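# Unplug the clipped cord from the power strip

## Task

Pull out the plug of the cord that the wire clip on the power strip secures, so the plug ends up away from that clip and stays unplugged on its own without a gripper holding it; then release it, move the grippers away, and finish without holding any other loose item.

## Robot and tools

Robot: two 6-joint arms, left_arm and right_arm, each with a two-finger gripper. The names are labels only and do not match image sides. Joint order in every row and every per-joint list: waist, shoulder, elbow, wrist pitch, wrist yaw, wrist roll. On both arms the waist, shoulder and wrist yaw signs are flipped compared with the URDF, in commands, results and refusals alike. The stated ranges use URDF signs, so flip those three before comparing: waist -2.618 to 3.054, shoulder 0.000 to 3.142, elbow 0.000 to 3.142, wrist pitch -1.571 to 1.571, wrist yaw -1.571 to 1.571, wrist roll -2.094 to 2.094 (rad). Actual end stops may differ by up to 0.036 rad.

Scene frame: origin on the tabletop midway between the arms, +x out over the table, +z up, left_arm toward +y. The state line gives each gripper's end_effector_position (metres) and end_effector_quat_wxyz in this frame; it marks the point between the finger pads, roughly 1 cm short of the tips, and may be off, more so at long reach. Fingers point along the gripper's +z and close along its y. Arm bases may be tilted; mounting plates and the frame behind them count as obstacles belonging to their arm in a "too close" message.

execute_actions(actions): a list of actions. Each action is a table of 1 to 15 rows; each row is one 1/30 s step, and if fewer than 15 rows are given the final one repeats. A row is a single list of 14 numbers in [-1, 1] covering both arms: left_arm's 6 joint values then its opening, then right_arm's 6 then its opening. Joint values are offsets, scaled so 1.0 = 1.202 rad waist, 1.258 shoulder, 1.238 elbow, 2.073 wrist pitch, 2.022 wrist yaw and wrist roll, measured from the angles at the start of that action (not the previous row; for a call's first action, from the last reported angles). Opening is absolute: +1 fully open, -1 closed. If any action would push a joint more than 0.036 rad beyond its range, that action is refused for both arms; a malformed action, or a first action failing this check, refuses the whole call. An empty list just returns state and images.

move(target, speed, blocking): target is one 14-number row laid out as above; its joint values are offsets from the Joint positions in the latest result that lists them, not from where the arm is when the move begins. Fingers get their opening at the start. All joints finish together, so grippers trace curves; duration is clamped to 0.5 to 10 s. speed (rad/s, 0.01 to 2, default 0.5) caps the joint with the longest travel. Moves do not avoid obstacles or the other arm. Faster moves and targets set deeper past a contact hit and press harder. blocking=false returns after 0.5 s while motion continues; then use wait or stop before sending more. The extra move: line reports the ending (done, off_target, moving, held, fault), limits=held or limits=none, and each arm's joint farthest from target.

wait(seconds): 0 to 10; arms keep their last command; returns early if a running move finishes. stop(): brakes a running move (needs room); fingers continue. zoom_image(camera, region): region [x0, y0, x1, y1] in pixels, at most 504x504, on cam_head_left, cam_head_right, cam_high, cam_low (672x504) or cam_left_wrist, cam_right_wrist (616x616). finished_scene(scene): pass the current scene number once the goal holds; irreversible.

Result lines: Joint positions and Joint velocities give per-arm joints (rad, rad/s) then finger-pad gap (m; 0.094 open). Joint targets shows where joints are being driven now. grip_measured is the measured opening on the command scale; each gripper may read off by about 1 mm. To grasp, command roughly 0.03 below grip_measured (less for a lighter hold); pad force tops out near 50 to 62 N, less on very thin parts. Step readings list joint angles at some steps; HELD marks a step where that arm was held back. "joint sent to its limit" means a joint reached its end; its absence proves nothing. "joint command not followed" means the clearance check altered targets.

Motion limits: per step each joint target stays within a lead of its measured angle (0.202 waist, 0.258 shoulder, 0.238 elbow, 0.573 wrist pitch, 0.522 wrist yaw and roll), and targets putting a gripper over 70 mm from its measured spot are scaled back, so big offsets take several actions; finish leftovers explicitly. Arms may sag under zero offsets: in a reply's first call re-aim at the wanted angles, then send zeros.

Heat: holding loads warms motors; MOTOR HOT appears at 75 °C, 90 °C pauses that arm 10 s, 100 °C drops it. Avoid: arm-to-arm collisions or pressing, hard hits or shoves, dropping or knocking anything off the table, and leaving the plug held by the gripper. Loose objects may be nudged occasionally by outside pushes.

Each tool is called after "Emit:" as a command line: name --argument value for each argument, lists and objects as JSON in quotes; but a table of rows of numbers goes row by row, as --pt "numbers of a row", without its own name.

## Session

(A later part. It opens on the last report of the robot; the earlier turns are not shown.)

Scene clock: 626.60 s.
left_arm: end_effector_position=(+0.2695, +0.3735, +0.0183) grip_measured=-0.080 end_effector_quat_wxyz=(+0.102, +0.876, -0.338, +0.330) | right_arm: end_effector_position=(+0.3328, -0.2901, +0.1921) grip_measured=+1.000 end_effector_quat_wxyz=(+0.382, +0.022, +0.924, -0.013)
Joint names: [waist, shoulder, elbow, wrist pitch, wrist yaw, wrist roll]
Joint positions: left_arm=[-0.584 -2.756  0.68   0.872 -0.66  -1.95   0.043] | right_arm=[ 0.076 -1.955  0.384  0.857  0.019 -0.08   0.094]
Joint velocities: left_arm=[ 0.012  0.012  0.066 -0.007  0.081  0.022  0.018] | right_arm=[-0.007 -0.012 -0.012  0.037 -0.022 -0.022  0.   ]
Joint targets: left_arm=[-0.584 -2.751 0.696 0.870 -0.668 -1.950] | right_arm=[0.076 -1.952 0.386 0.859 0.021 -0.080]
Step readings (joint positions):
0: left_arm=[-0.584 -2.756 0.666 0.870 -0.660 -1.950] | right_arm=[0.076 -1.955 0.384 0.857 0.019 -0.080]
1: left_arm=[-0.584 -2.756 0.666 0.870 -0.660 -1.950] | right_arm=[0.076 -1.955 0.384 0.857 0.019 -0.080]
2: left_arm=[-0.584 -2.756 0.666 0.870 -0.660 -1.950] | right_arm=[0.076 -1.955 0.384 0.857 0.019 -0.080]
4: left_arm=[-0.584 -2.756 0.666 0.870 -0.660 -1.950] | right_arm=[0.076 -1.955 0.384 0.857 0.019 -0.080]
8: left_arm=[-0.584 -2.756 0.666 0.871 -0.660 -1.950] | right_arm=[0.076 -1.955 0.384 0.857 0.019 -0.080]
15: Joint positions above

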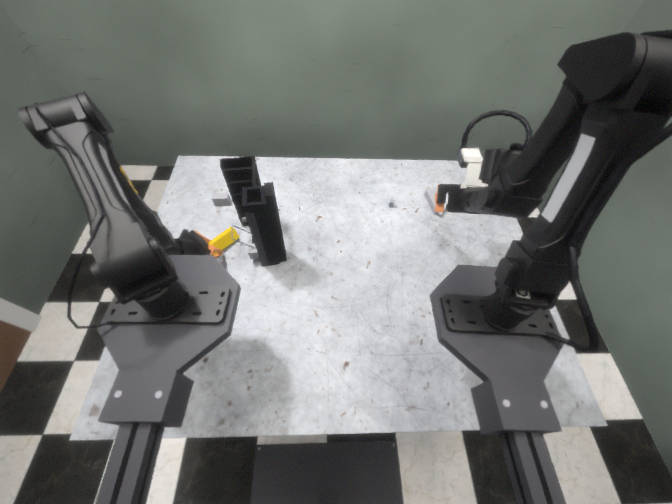

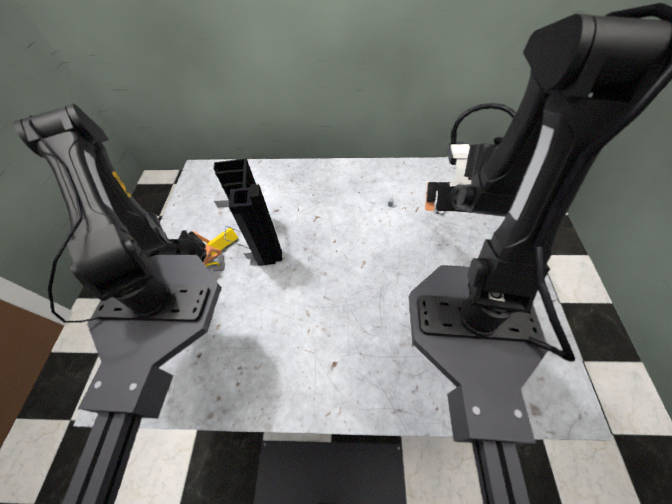

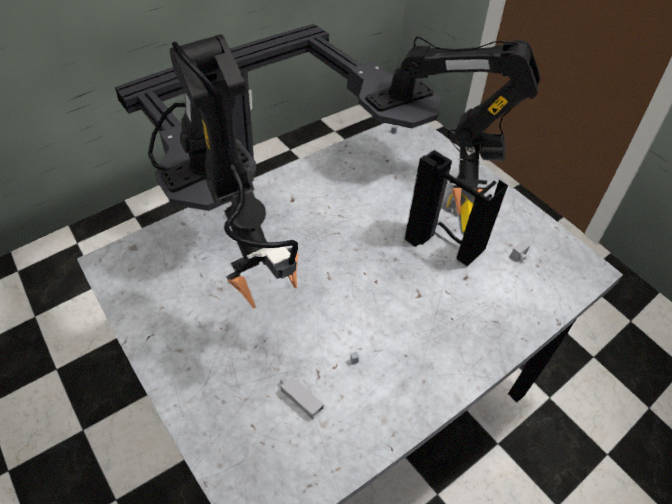

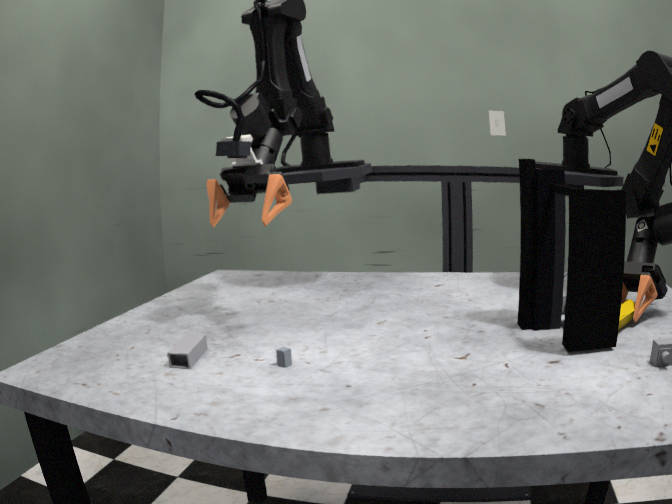

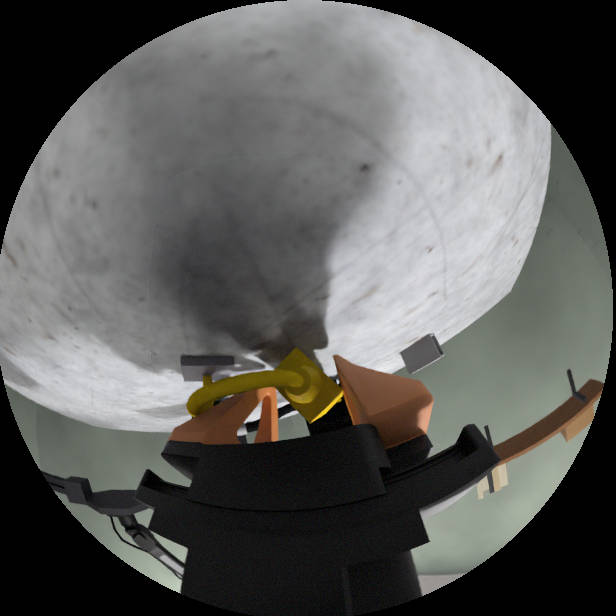

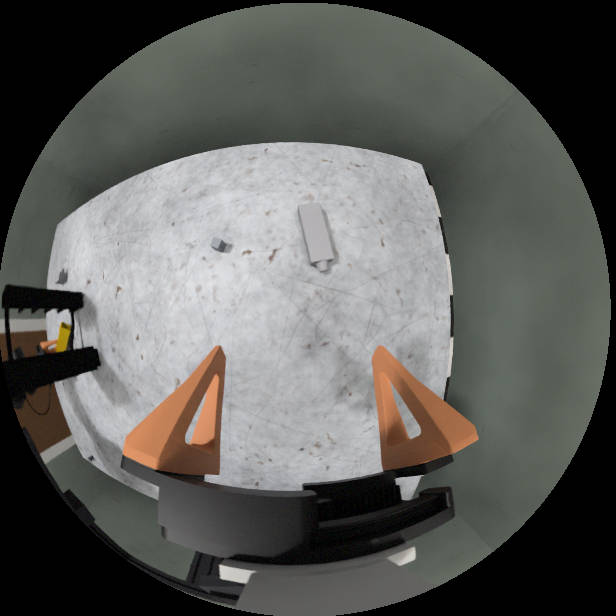

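Emit:
execute_actions --actions '[[[0,0.004,0.015,0,-0.004,0,-0.06,0,0.0024,0.0016,0.001,0.001,0,1],[0,0.004,0.016,0,-0.004,0,-0.05,0,0.0024,0.0016,0.001,0.001,0,1],[0,0.004,0.017,0,-0.004,0,-0.035,0,0.0024,0.0016,0.001,0.001,0,1],[0,0.004,0.018,0,-0.004,0,-0.02,0,0.0024,0.0016,0.001,0.001,0,1],[0,0.004,0.019,0,-0.004,0,-0.005,0,0.0024,0.0016,0.001,0.001,0,1],[0,0.004,0.020,0,-0.004,0,0.01,0,0.0024,0.0016,0.001,0.001,0,1],[0,0.004,0.021,0,-0.004,0,0.025,0,0.0024,0.0016,0.001,0.001,0,1],[0,0.004,0.022,0,-0.004,0,0.04,0,0.0024,0.0016,0.001,0.001,0,1],[0,0.004,0.023,0,-0.004,0,0.055,0,0.0024,0.0016,0.001,0.001,0,1],[0,0.004,0.024,0,-0.004,0,0.07,0,0.0024,0.0016,0.001,0.001,0,1],[0,0.004,0.025,0,-0.004,0,0.085,0,0.0024,0.0016,0.001,0.001,0,1],[0,0.004,0.026,0,-0.004,0,0.10,0,0.0024,0.0016,0.001,0.001,0,1],[0,0.004,0.027,0,-0.004,0,0.11,0,0.0024,0.0016,0.001,0.001,0,1],[0,0.004,0.028,0,-0.004,0,0.12,0,0.0024,0.0016,0.001,0.001,0,1],[0,0.004,0.029,0,-0.004,0,0.13,0,0.0024,0.0016,0.001,0.001,0,1]],[[0,0.004,0.014,0,-0.004,0,0.14,0,0.0024,0.0016,0.001,0.001,0,1],[0,0.004,0.015,0,-0.004,0,0.15,0,0.0024,0.0016,0.001,0.001,0,1],[0,0.004,0.0155,0,-0.004,0,0.16,0,0.0024,0.0016,0.001,0.001,0,1],[0,0.004,0.016,0,-0.004,0,0.17,0,0.0024,0.0016,0.001,0.001,0,1],[0,0.004,0.0165,0,-0.004,0,0.18,0,0.0024,0.0016,0.001,0.001,0,1],[0,0.004,0.017,0,-0.004,0,0.19,0,0.0024,0.0016,0.001,0.001,0,1],[0,0.004,0.0175,0,-0.004,0,0.20,0,0.0024,0.0016,0.001,0.001,0,1],[0,0.004,0.018,0,-0.004,0,0.21,0,0.0024,0.0016,0.001,0.001,0,1],[0,0.004,0.0185,0,-0.004,0,0.22,0,0.0024,0.0016,0.001,0.001,0,1],[0,0.004,0.019,0,-0.004,0,0.23,0,0.0024,0.0016,0.001,0.001,0,1],[0,0.004,0.0195,0,-0.004,0,0.24,0,0.0024,0.0016,0.001,0.001,0,1],[0,0.004,0.020,0,-0.004,0,0.25,0,0.0024,0.0016,0.001,0.001,0,1],[0,0.004,0.0205,0,-0.004,0,0.26,0,0.0024,0.0016,0.001,0.001,0,1],[0,0.004,0.021,0,-0.004,0,0.27,0,0.0024,0.0016,0.001,0.001,0,1],[0,0.004,0.021,0,-0.004,0,0.28,0,0.0024,0.0016,0.001,0.001,0,1]]]'

Emit:
zoom_image --camera "cam_left_wrist" --region '[160, 300, 400, 460]'

Scene clock: 648.93 s.
left_arm: end_effector_position=(+0.2799, +0.3799, +0.0178) grip_measured=+0.274 end_effector_quat_wxyz=(+0.091, +0.872, -0.341, +0.338) | right_arm: end_effector_position=(+0.3328, -0.2901, +0.1921) grip_measured=+1.000 end_effector_quat_wxyz=(+0.382, +0.022, +0.924, -0.013)
Joint names: [waist, shoulder, elbow, wrist pitch, wrist yaw, wrist roll]
Joint positions: left_arm=[-0.584 -2.756  0.707  0.874 -0.659 -1.95   0.06 ] | right_arm=[ 0.076 -1.955  0.384  0.857  0.019 -0.08   0.094]
Joint velocities: left_arm=[ 0.007  0.002  0.002 -0.125  0.066 -0.051  0.009] | right_arm=[ 0.002  0.002  0.002 -0.022 -0.007 -0.051  0.   ]
Joint targets: left_arm=[-0.584 -2.751 0.724 0.873 -0.667 -1.950] | right_arm=[0.076 -1.952 0.386 0.859 0.021 -0.080]
Step readings (joint positions; steps 1 to 15: 1st action; 16 to 30: 2nd action):
0: left_arm=[-0.584 -2.756 0.683 0.872 -0.660 -1.950] | right_arm=[0.076 -1.955 0.384 0.857 0.019 -0.080]
1: left_arm=[-0.584 -2.756 0.683 0.872 -0.660 -1.950] | right_arm=[0.076 -1.955 0.384 0.857 0.019 -0.080]
2: left_arm=[-0.584 -2.756 0.683 0.872 -0.660 -1.950] | right_arm=[0.076 -1.955 0.384 0.857 0.019 -0.080]
4: left_arm=[-0.584 -2.756 0.683 0.873 -0.660 -1.950] | right_arm=[0.076 -1.955 0.384 0.857 0.019 -0.080]
8: left_arm=[-0.584 -2.756 0.683 0.873 -0.659 -1.950] | right_arm=[0.076 -1.955 0.384 0.857 0.019 -0.080]
15: left_arm=[-0.584 -2.756 0.699 0.874 -0.659 -1.950] | right_arm=[0.076 -1.955 0.384 0.857 0.019 -0.080]
16: left_arm=[-0.584 -2.756 0.699 0.874 -0.659 -1.950] | right_arm=[0.076 -1.955 0.384 0.857 0.019 -0.080]
17: left_arm=[-0.584 -2.756 0.700 0.874 -0.659 -1.950] | right_arm=[0.076 -1.955 0.384 0.857 0.019 -0.080]
19: left_arm=[-0.584 -2.756 0.700 0.874 -0.659 -1.950] | right_arm=[0.076 -1.955 0.384 0.857 0.019 -0.080]
23: left_arm=[-0.584 -2.756 0.703 0.874 -0.659 -1.950] | right_arm=[0.076 -1.955 0.384 0.857 0.019 -0.080]
30: Joint positions above

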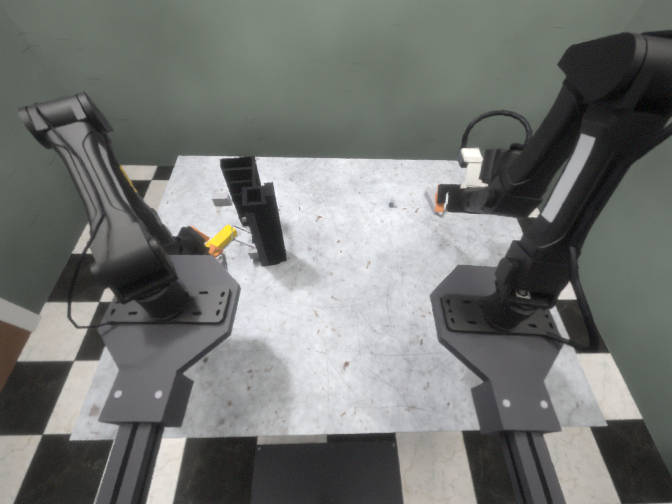

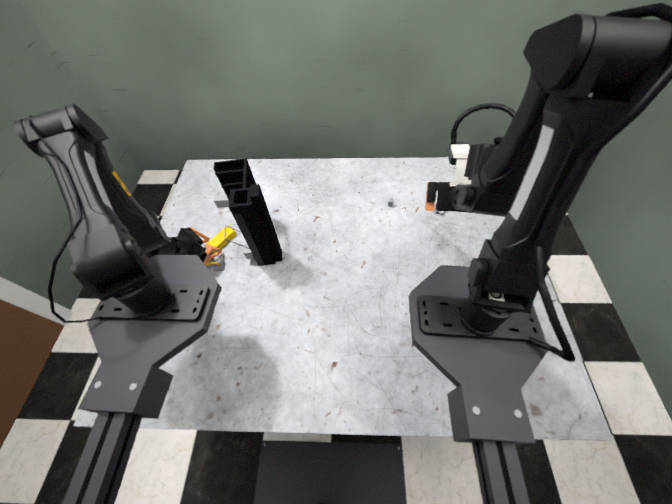

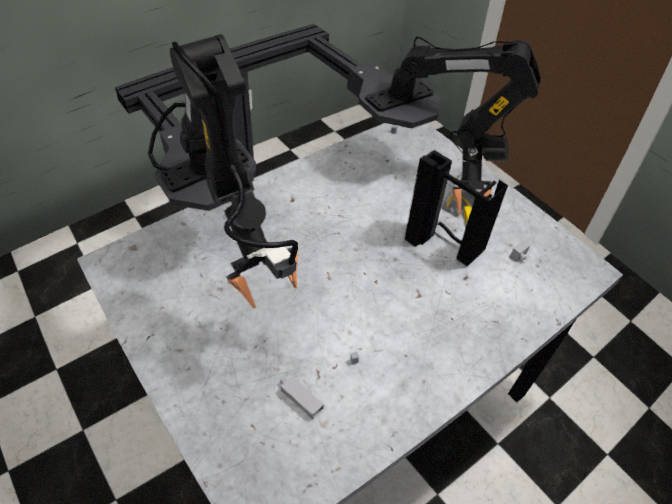

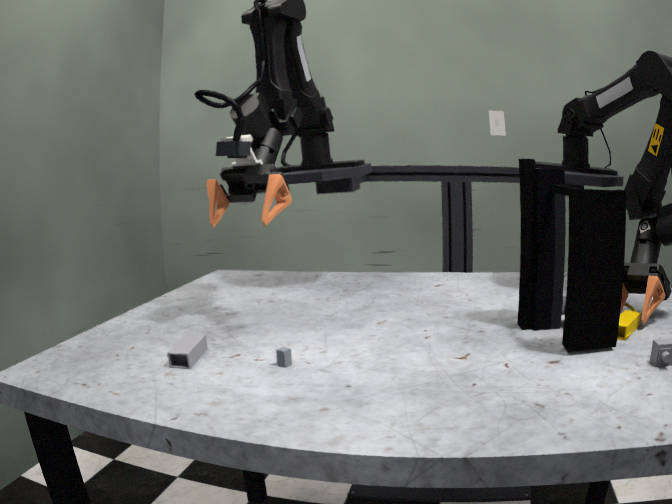

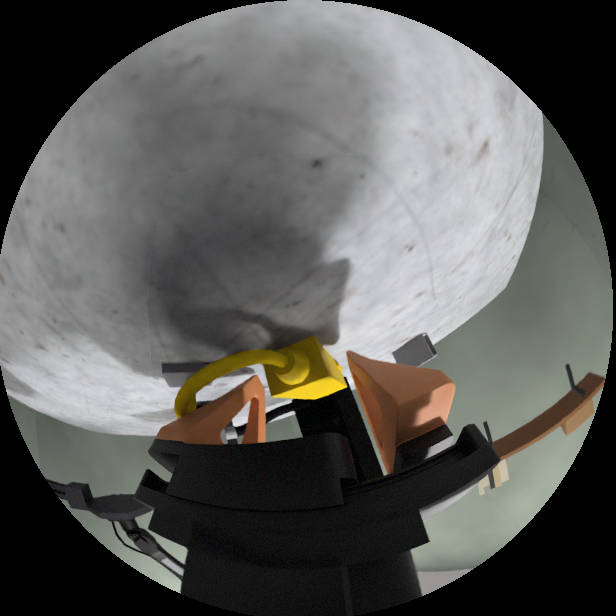

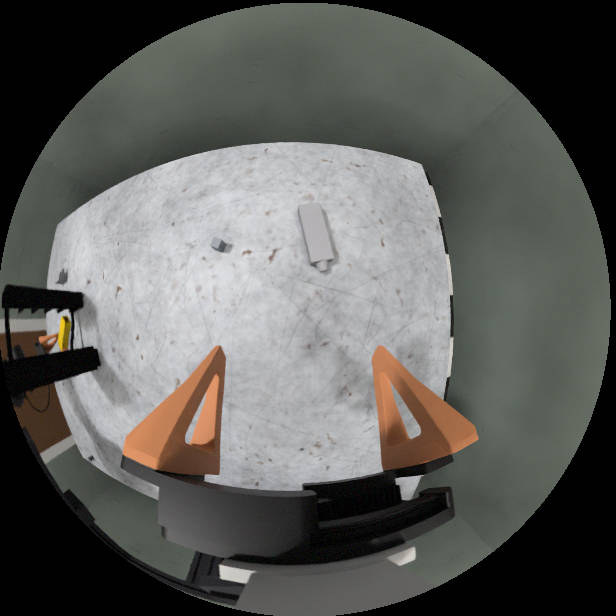

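Region (160, 300, 400, 460) of cam_left_wrist's 616x616 image, scaled by 2.100, with more detail than that image has.

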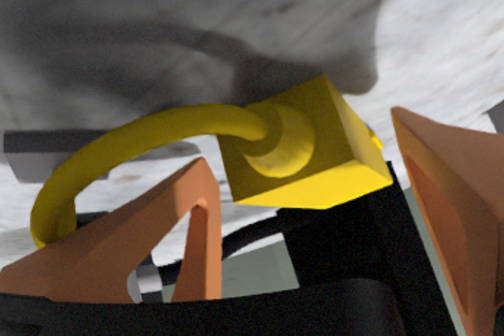

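Emit:
move --target '[0,0.496,-0.315,-0.121,-0.004,0,0.28,0,0.0024,0.0016,0.001,0.001,0,1]' --speed 0.5

Scene clock: 686.57 s.
left_arm: end_effector_position=(+0.2519, +0.3619, +0.1344) grip_measured=+0.279 end_effector_quat_wxyz=(+0.094, +0.873, -0.340, +0.336) | right_arm: end_effector_position=(+0.3328, -0.2901, +0.1921) grip_measured=+1.000 end_effector_quat_wxyz=(+0.382, +0.022, +0.924, -0.013)
Joint names: [waist, shoulder, elbow, wrist pitch, wrist yaw, wrist roll]
Joint positions: left_arm=[-0.584 -2.153  0.338  0.632 -0.659 -1.95   0.06 ] | right_arm=[ 0.076 -1.955  0.384  0.857  0.019 -0.08   0.094]
Joint velocities: left_arm=[ 0.002 -0.012 -0.002 -0.007 -0.022 -0.081 -0.   ] | right_arm=[-0.007 -0.007  0.002 -0.022 -0.007 -0.051  0.   ]
Joint targets: left_arm=[-0.584 -2.132 0.317 0.623 -0.667 -1.950] | right_arm=[0.076 -1.952 0.386 0.859 0.021 -0.080]
move: off_target (left_arm); limits=none; left_arm: farthest joint: the shoulder, 0.021 radians from its target (0.624 radians at the start); right_arm: farthest joint: the shoulder, 0.003 radians from its target (0.003 radians at the start)

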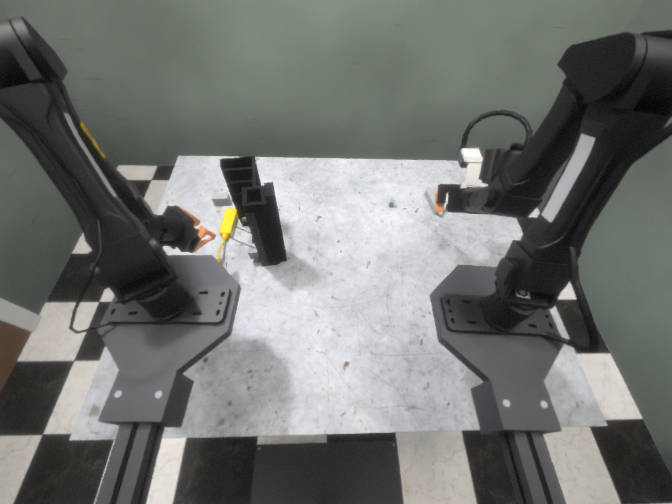

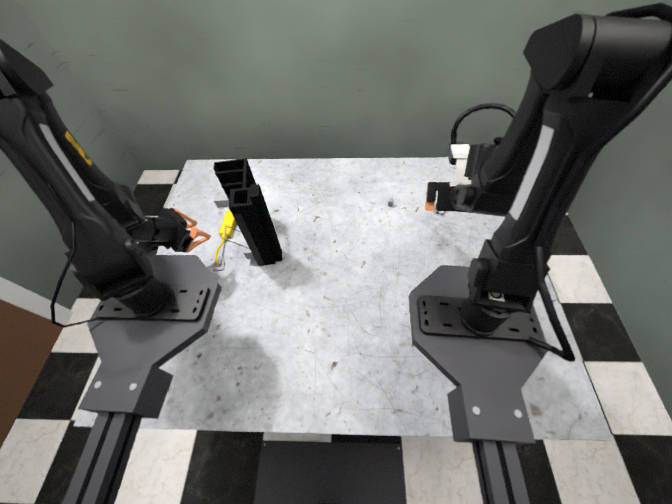

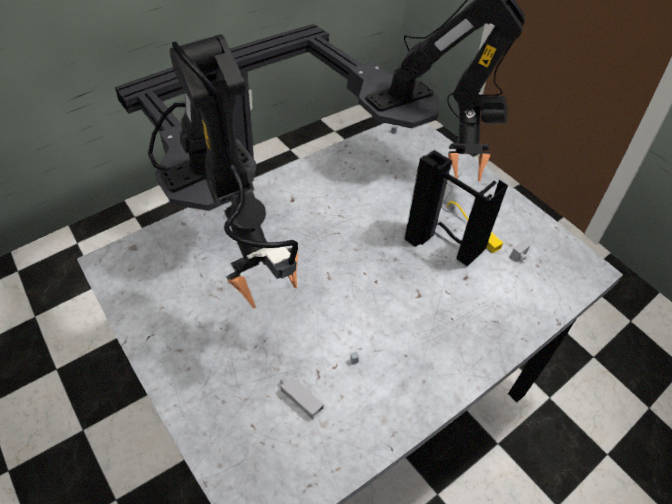

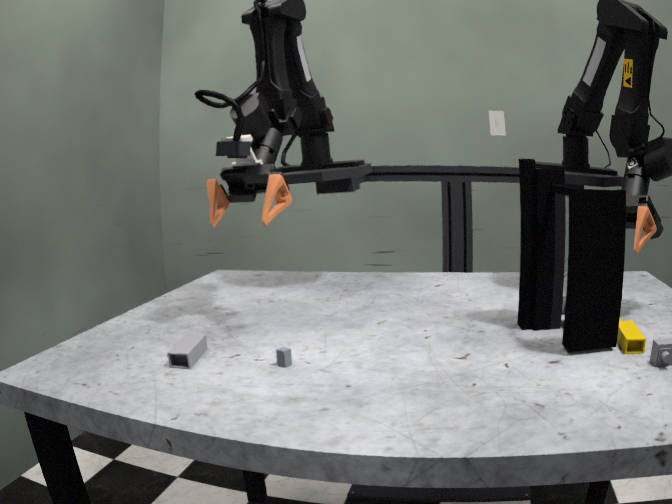

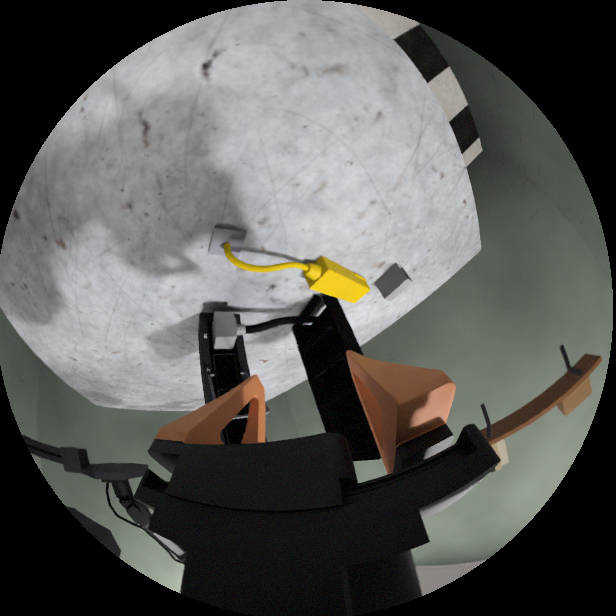

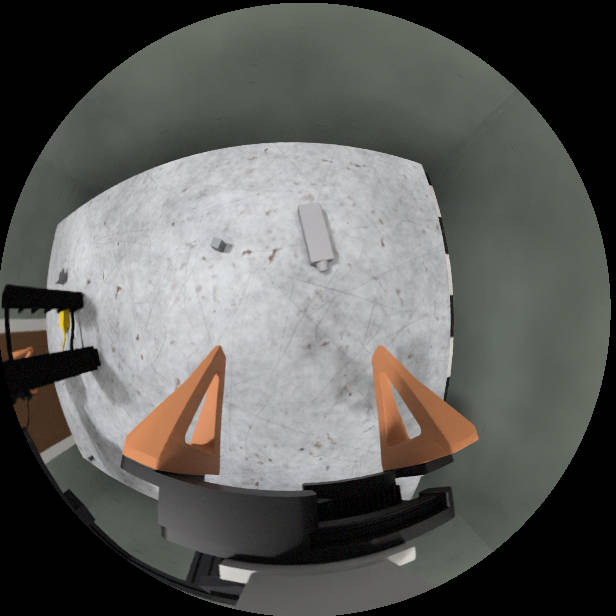

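Emit:
move --target '[-0.3,0.15,0.0,0,-0.004,0,0.28,0,0.0024,0.0016,0.001,0.001,0,1]' --speed 0.6

Scene clock: 690.90 s.
left_arm: end_effector_position=(+0.2473, +0.4797, +0.1708) grip_measured=+0.279 end_effector_quat_wxyz=(-0.044, +0.903, -0.211, +0.371) | right_arm: end_effector_position=(+0.3328, -0.2901, +0.1921) grip_measured=+1.000 end_effector_quat_wxyz=(+0.382, +0.022, +0.924, -0.013)
Joint names: [waist, shoulder, elbow, wrist pitch, wrist yaw, wrist roll]
Joint positions: left_arm=[-0.936 -1.985  0.338  0.631 -0.659 -1.95   0.06 ] | right_arm=[ 0.076 -1.955  0.384  0.857  0.019 -0.08   0.094]
Joint velocities: left_arm=[ 0.007 -0.007 -0.012 -0.081 -0.081  0.051 -0.   ] | right_arm=[ 0.007 -0.002  0.012 -0.051 -0.007  0.007  0.   ]
Joint targets: left_arm=[-0.944 -1.965 0.338 0.632 -0.667 -1.950] | right_arm=[0.076 -1.952 0.386 0.859 0.021 -0.080]
move: off_target (left_arm); limits=none; left_arm: farthest joint: the shoulder, 0.021 radians from its target (0.189 radians at the start); right_arm: farthest joint: the shoulder, 0.003 radians from its target (0.003 radians at the start)

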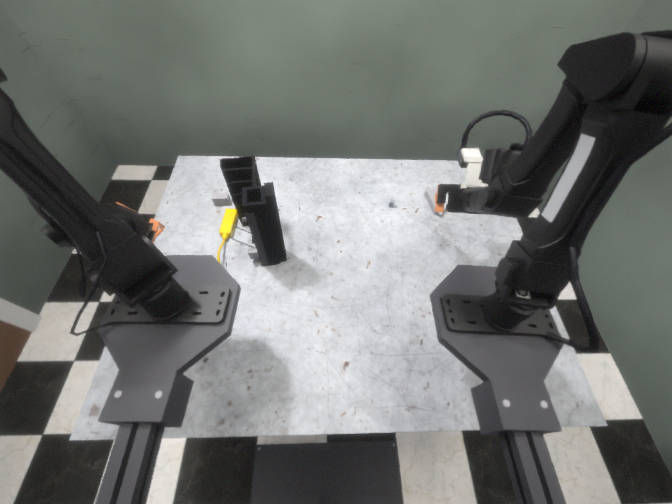

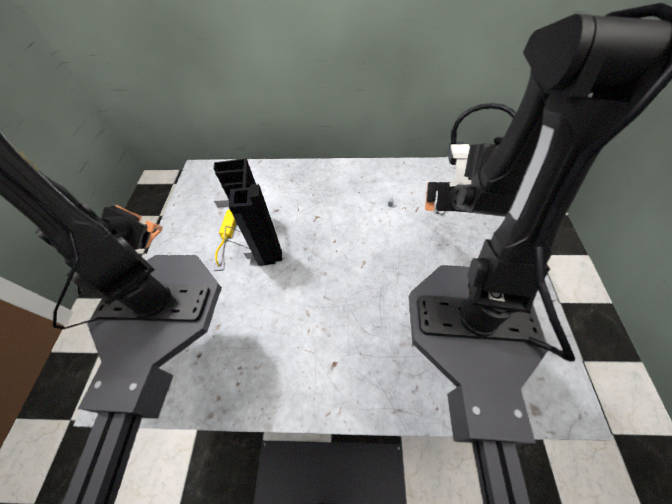

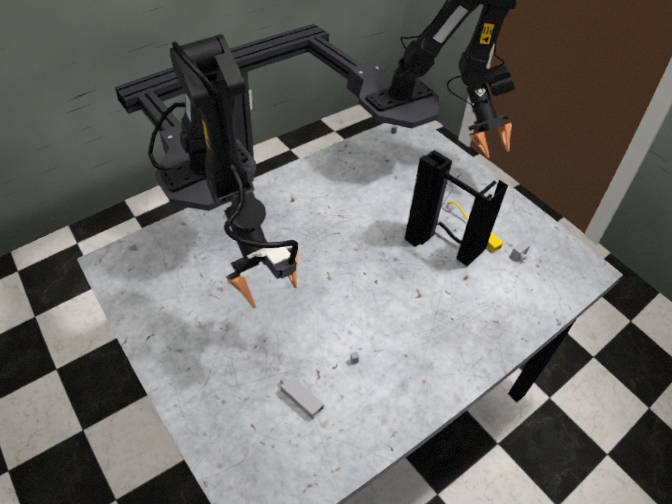

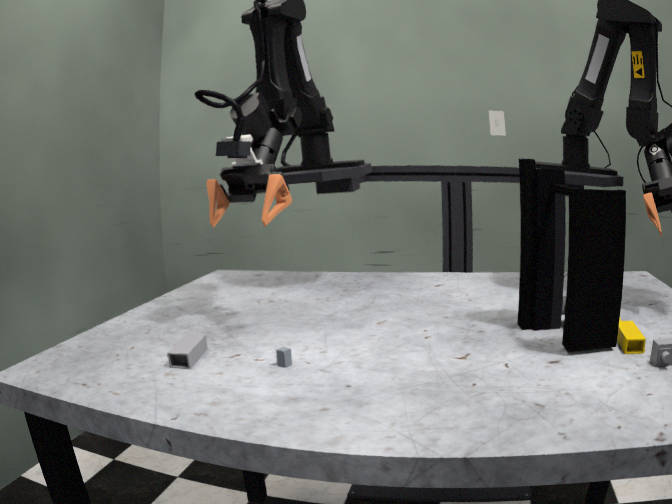

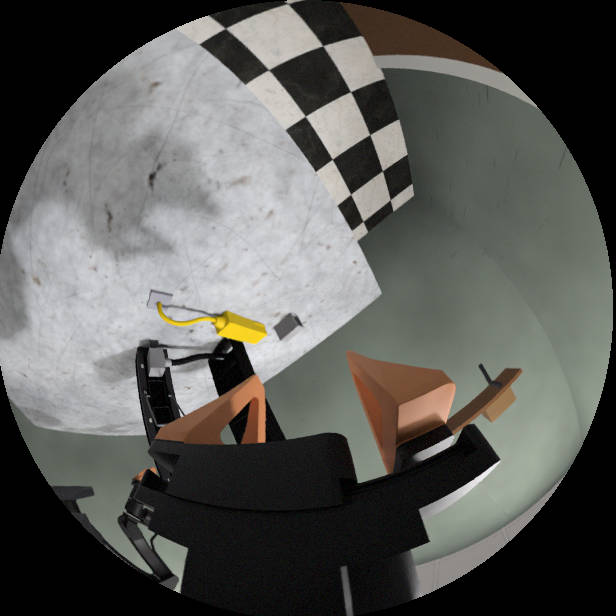

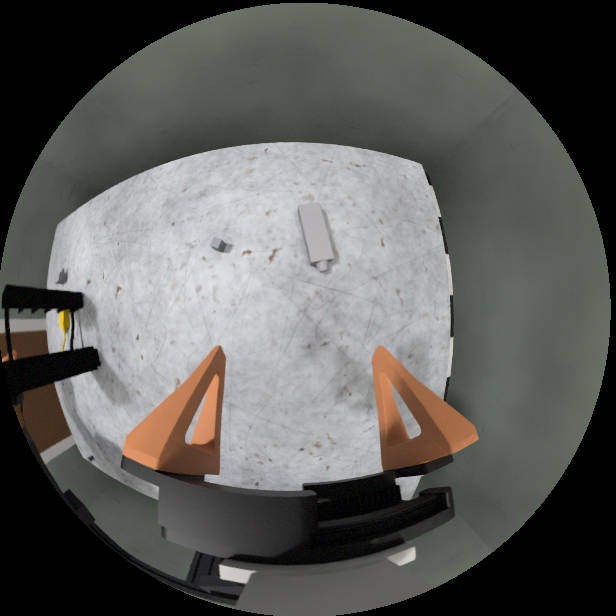

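The plug is out of the strip and lying on the table clear of the clip, and the arm has moved away.

Emit:
finished_scene --scene 2

The scene is finished: the task was done.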